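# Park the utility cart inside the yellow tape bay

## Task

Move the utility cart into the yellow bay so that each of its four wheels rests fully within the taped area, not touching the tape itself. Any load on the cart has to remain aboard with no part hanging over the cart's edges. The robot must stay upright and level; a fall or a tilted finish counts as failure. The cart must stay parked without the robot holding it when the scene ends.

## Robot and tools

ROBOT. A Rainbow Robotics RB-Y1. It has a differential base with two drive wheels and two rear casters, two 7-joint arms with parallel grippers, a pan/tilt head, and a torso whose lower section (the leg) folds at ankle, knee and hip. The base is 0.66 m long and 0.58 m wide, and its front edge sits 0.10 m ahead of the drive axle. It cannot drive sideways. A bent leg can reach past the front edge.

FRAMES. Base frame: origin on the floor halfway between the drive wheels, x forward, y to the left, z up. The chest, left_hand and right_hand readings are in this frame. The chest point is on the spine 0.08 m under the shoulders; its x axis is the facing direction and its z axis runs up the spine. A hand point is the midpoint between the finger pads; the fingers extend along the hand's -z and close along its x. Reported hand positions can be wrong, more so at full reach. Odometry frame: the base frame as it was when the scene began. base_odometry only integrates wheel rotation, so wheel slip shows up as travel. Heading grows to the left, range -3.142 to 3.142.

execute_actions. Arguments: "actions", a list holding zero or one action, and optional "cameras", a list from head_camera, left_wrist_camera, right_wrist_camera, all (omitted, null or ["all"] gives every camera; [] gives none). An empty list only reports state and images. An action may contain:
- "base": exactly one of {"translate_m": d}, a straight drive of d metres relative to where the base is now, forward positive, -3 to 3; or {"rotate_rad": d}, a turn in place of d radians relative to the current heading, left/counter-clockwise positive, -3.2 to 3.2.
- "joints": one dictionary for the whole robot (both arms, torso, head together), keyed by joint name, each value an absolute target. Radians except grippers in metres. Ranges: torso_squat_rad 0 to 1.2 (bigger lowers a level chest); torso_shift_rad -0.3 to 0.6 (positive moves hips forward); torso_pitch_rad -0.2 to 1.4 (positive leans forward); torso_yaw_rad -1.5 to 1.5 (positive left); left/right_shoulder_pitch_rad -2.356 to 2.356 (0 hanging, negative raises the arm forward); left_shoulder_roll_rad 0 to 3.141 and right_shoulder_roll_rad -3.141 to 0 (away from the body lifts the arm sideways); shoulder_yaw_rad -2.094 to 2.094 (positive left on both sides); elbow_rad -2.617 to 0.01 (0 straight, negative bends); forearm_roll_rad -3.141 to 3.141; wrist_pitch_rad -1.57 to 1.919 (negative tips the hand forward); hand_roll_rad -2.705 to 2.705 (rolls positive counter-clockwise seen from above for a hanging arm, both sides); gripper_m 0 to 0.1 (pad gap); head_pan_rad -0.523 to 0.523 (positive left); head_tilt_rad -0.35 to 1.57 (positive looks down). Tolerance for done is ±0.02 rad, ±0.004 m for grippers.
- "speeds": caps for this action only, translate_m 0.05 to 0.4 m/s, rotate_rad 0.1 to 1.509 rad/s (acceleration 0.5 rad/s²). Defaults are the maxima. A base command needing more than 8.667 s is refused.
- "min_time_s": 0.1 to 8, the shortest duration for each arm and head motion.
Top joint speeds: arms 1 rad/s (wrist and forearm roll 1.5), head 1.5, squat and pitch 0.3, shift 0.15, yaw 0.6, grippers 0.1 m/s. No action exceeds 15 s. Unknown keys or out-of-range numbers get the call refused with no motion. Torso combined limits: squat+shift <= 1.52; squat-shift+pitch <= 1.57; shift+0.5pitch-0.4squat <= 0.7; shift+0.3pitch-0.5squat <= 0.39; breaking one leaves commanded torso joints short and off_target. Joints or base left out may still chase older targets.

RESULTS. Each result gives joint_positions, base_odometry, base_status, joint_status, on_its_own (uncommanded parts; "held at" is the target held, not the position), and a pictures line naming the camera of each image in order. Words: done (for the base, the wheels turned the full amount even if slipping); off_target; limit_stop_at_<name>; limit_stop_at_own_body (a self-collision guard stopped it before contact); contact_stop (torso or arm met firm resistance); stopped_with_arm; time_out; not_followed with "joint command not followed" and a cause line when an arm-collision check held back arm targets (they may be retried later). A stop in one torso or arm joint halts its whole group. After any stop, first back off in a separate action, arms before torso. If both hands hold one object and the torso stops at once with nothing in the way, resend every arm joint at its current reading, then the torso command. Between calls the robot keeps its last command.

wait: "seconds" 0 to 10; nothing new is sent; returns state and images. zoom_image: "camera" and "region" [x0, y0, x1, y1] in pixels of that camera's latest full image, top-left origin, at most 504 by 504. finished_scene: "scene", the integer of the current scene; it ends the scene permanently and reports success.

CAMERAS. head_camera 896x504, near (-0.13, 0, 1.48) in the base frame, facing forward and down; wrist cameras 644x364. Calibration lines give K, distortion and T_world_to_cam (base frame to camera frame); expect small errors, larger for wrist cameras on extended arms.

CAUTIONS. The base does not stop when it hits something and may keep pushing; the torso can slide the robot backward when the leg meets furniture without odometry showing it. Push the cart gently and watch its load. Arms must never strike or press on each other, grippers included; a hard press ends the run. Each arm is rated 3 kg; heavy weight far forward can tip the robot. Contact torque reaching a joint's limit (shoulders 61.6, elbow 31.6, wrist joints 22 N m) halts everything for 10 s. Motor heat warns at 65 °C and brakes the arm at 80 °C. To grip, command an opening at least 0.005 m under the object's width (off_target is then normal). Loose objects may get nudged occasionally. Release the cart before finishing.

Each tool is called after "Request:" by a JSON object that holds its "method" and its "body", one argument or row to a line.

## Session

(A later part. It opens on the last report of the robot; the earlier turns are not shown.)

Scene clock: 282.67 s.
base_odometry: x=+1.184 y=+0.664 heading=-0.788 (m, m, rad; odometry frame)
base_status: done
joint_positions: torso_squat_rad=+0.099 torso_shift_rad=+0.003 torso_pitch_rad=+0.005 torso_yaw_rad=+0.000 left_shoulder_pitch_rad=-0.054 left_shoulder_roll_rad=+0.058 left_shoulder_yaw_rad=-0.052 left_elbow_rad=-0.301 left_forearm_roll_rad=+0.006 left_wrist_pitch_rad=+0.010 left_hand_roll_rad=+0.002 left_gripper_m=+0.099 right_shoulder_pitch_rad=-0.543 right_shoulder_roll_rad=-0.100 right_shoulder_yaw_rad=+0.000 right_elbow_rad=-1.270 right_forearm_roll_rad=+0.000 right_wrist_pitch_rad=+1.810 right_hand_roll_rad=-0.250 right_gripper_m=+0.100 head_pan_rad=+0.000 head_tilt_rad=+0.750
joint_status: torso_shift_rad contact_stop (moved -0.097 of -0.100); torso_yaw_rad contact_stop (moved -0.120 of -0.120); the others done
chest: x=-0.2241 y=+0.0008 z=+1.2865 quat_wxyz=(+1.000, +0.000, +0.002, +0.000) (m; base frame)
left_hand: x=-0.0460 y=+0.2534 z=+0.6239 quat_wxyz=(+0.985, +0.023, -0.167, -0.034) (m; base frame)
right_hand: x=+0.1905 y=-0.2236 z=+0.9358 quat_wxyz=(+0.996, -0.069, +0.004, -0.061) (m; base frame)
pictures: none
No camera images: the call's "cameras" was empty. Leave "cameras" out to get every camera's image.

Request:
{"method": "execute_actions", "body": {
  "actions": [
    {"joints":{"right_shoulder_pitch_rad":0,"right_elbow_rad":-0.15,"right_wrist_pitch_rad":0,"right_hand_roll_rad":0,"right_shoulder_roll_rad":-0.03}}
  ],
  "cameras": ["head_camera"]
}}

Scene clock: 294.90 s.
base_odometry: x=+1.184 y=+0.664 heading=-0.788 (m, m, rad; odometry frame)
base_status: not commanded
joint_positions: torso_squat_rad=+0.099 torso_shift_rad=+0.003 torso_pitch_rad=+0.005 torso_yaw_rad=+0.000 left_shoulder_pitch_rad=-0.054 left_shoulder_roll_rad=+0.058 left_shoulder_yaw_rad=-0.052 left_elbow_rad=-0.301 left_forearm_roll_rad=+0.006 left_wrist_pitch_rad=+0.010 left_hand_roll_rad=+0.002 left_gripper_m=+0.099 right_shoulder_pitch_rad=+0.000 right_shoulder_roll_rad=-0.030 right_shoulder_yaw_rad=+0.000 right_elbow_rad=-0.150 right_forearm_roll_rad=+0.000 right_wrist_pitch_rad=+0.000 right_hand_roll_rad=+0.000 right_gripper_m=+0.100 head_pan_rad=+0.000 head_tilt_rad=+0.750
joint_status: all done
chest: x=-0.2242 y=+0.0008 z=+1.2865 quat_wxyz=(+1.000, +0.000, +0.002, +0.000) (m; base frame)
left_hand: x=-0.0459 y=+0.2535 z=+0.6239 quat_wxyz=(+0.985, +0.023, -0.167, -0.034) (m; base frame)
right_hand: x=-0.1548 y=-0.2427 z=+0.6049 quat_wxyz=(+0.997, -0.015, -0.072, +0.001) (m; base frame)
pictures: head_camera
camera_calibration (this result's frames):
head_camera: T_world_to_cam=[[0.0205018, -0.998898, 0.04222, -0.0620583], [-0.721988, -0.0440036, -0.690505, 0.944077], [0.691601, -0.0163258, -0.722095, 1.15595], [0, 0, 0, 1]] pos_world=[-0.116572, -0.00157526, 1.48922]
Images, in order (width x height): head_camera 896x504.

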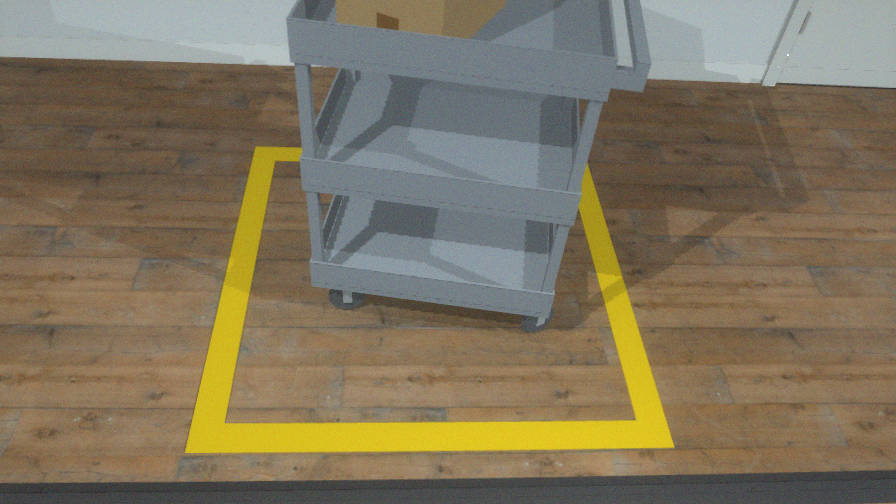

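Request:
{"method": "zoom_image", "body": {
  "camera": "head_camera",
  "region": [480, 150, 680, 350]
}}

Region (480, 150, 680, 350) of head_camera's 896x504 image, scaled by 2.520, with more detail than that image has.

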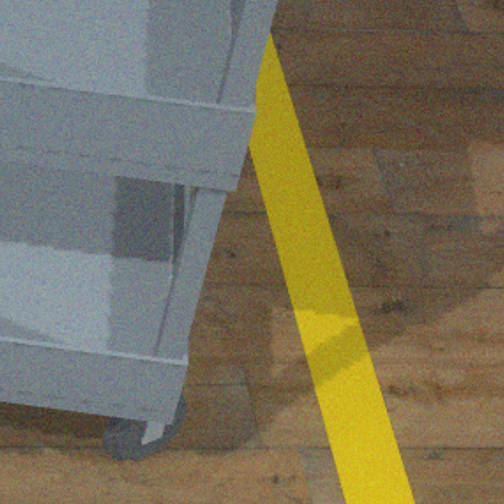

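Request:
{"method": "finished_scene", "body": {
  "scene": 2
}}

The scene is finished: the task was done.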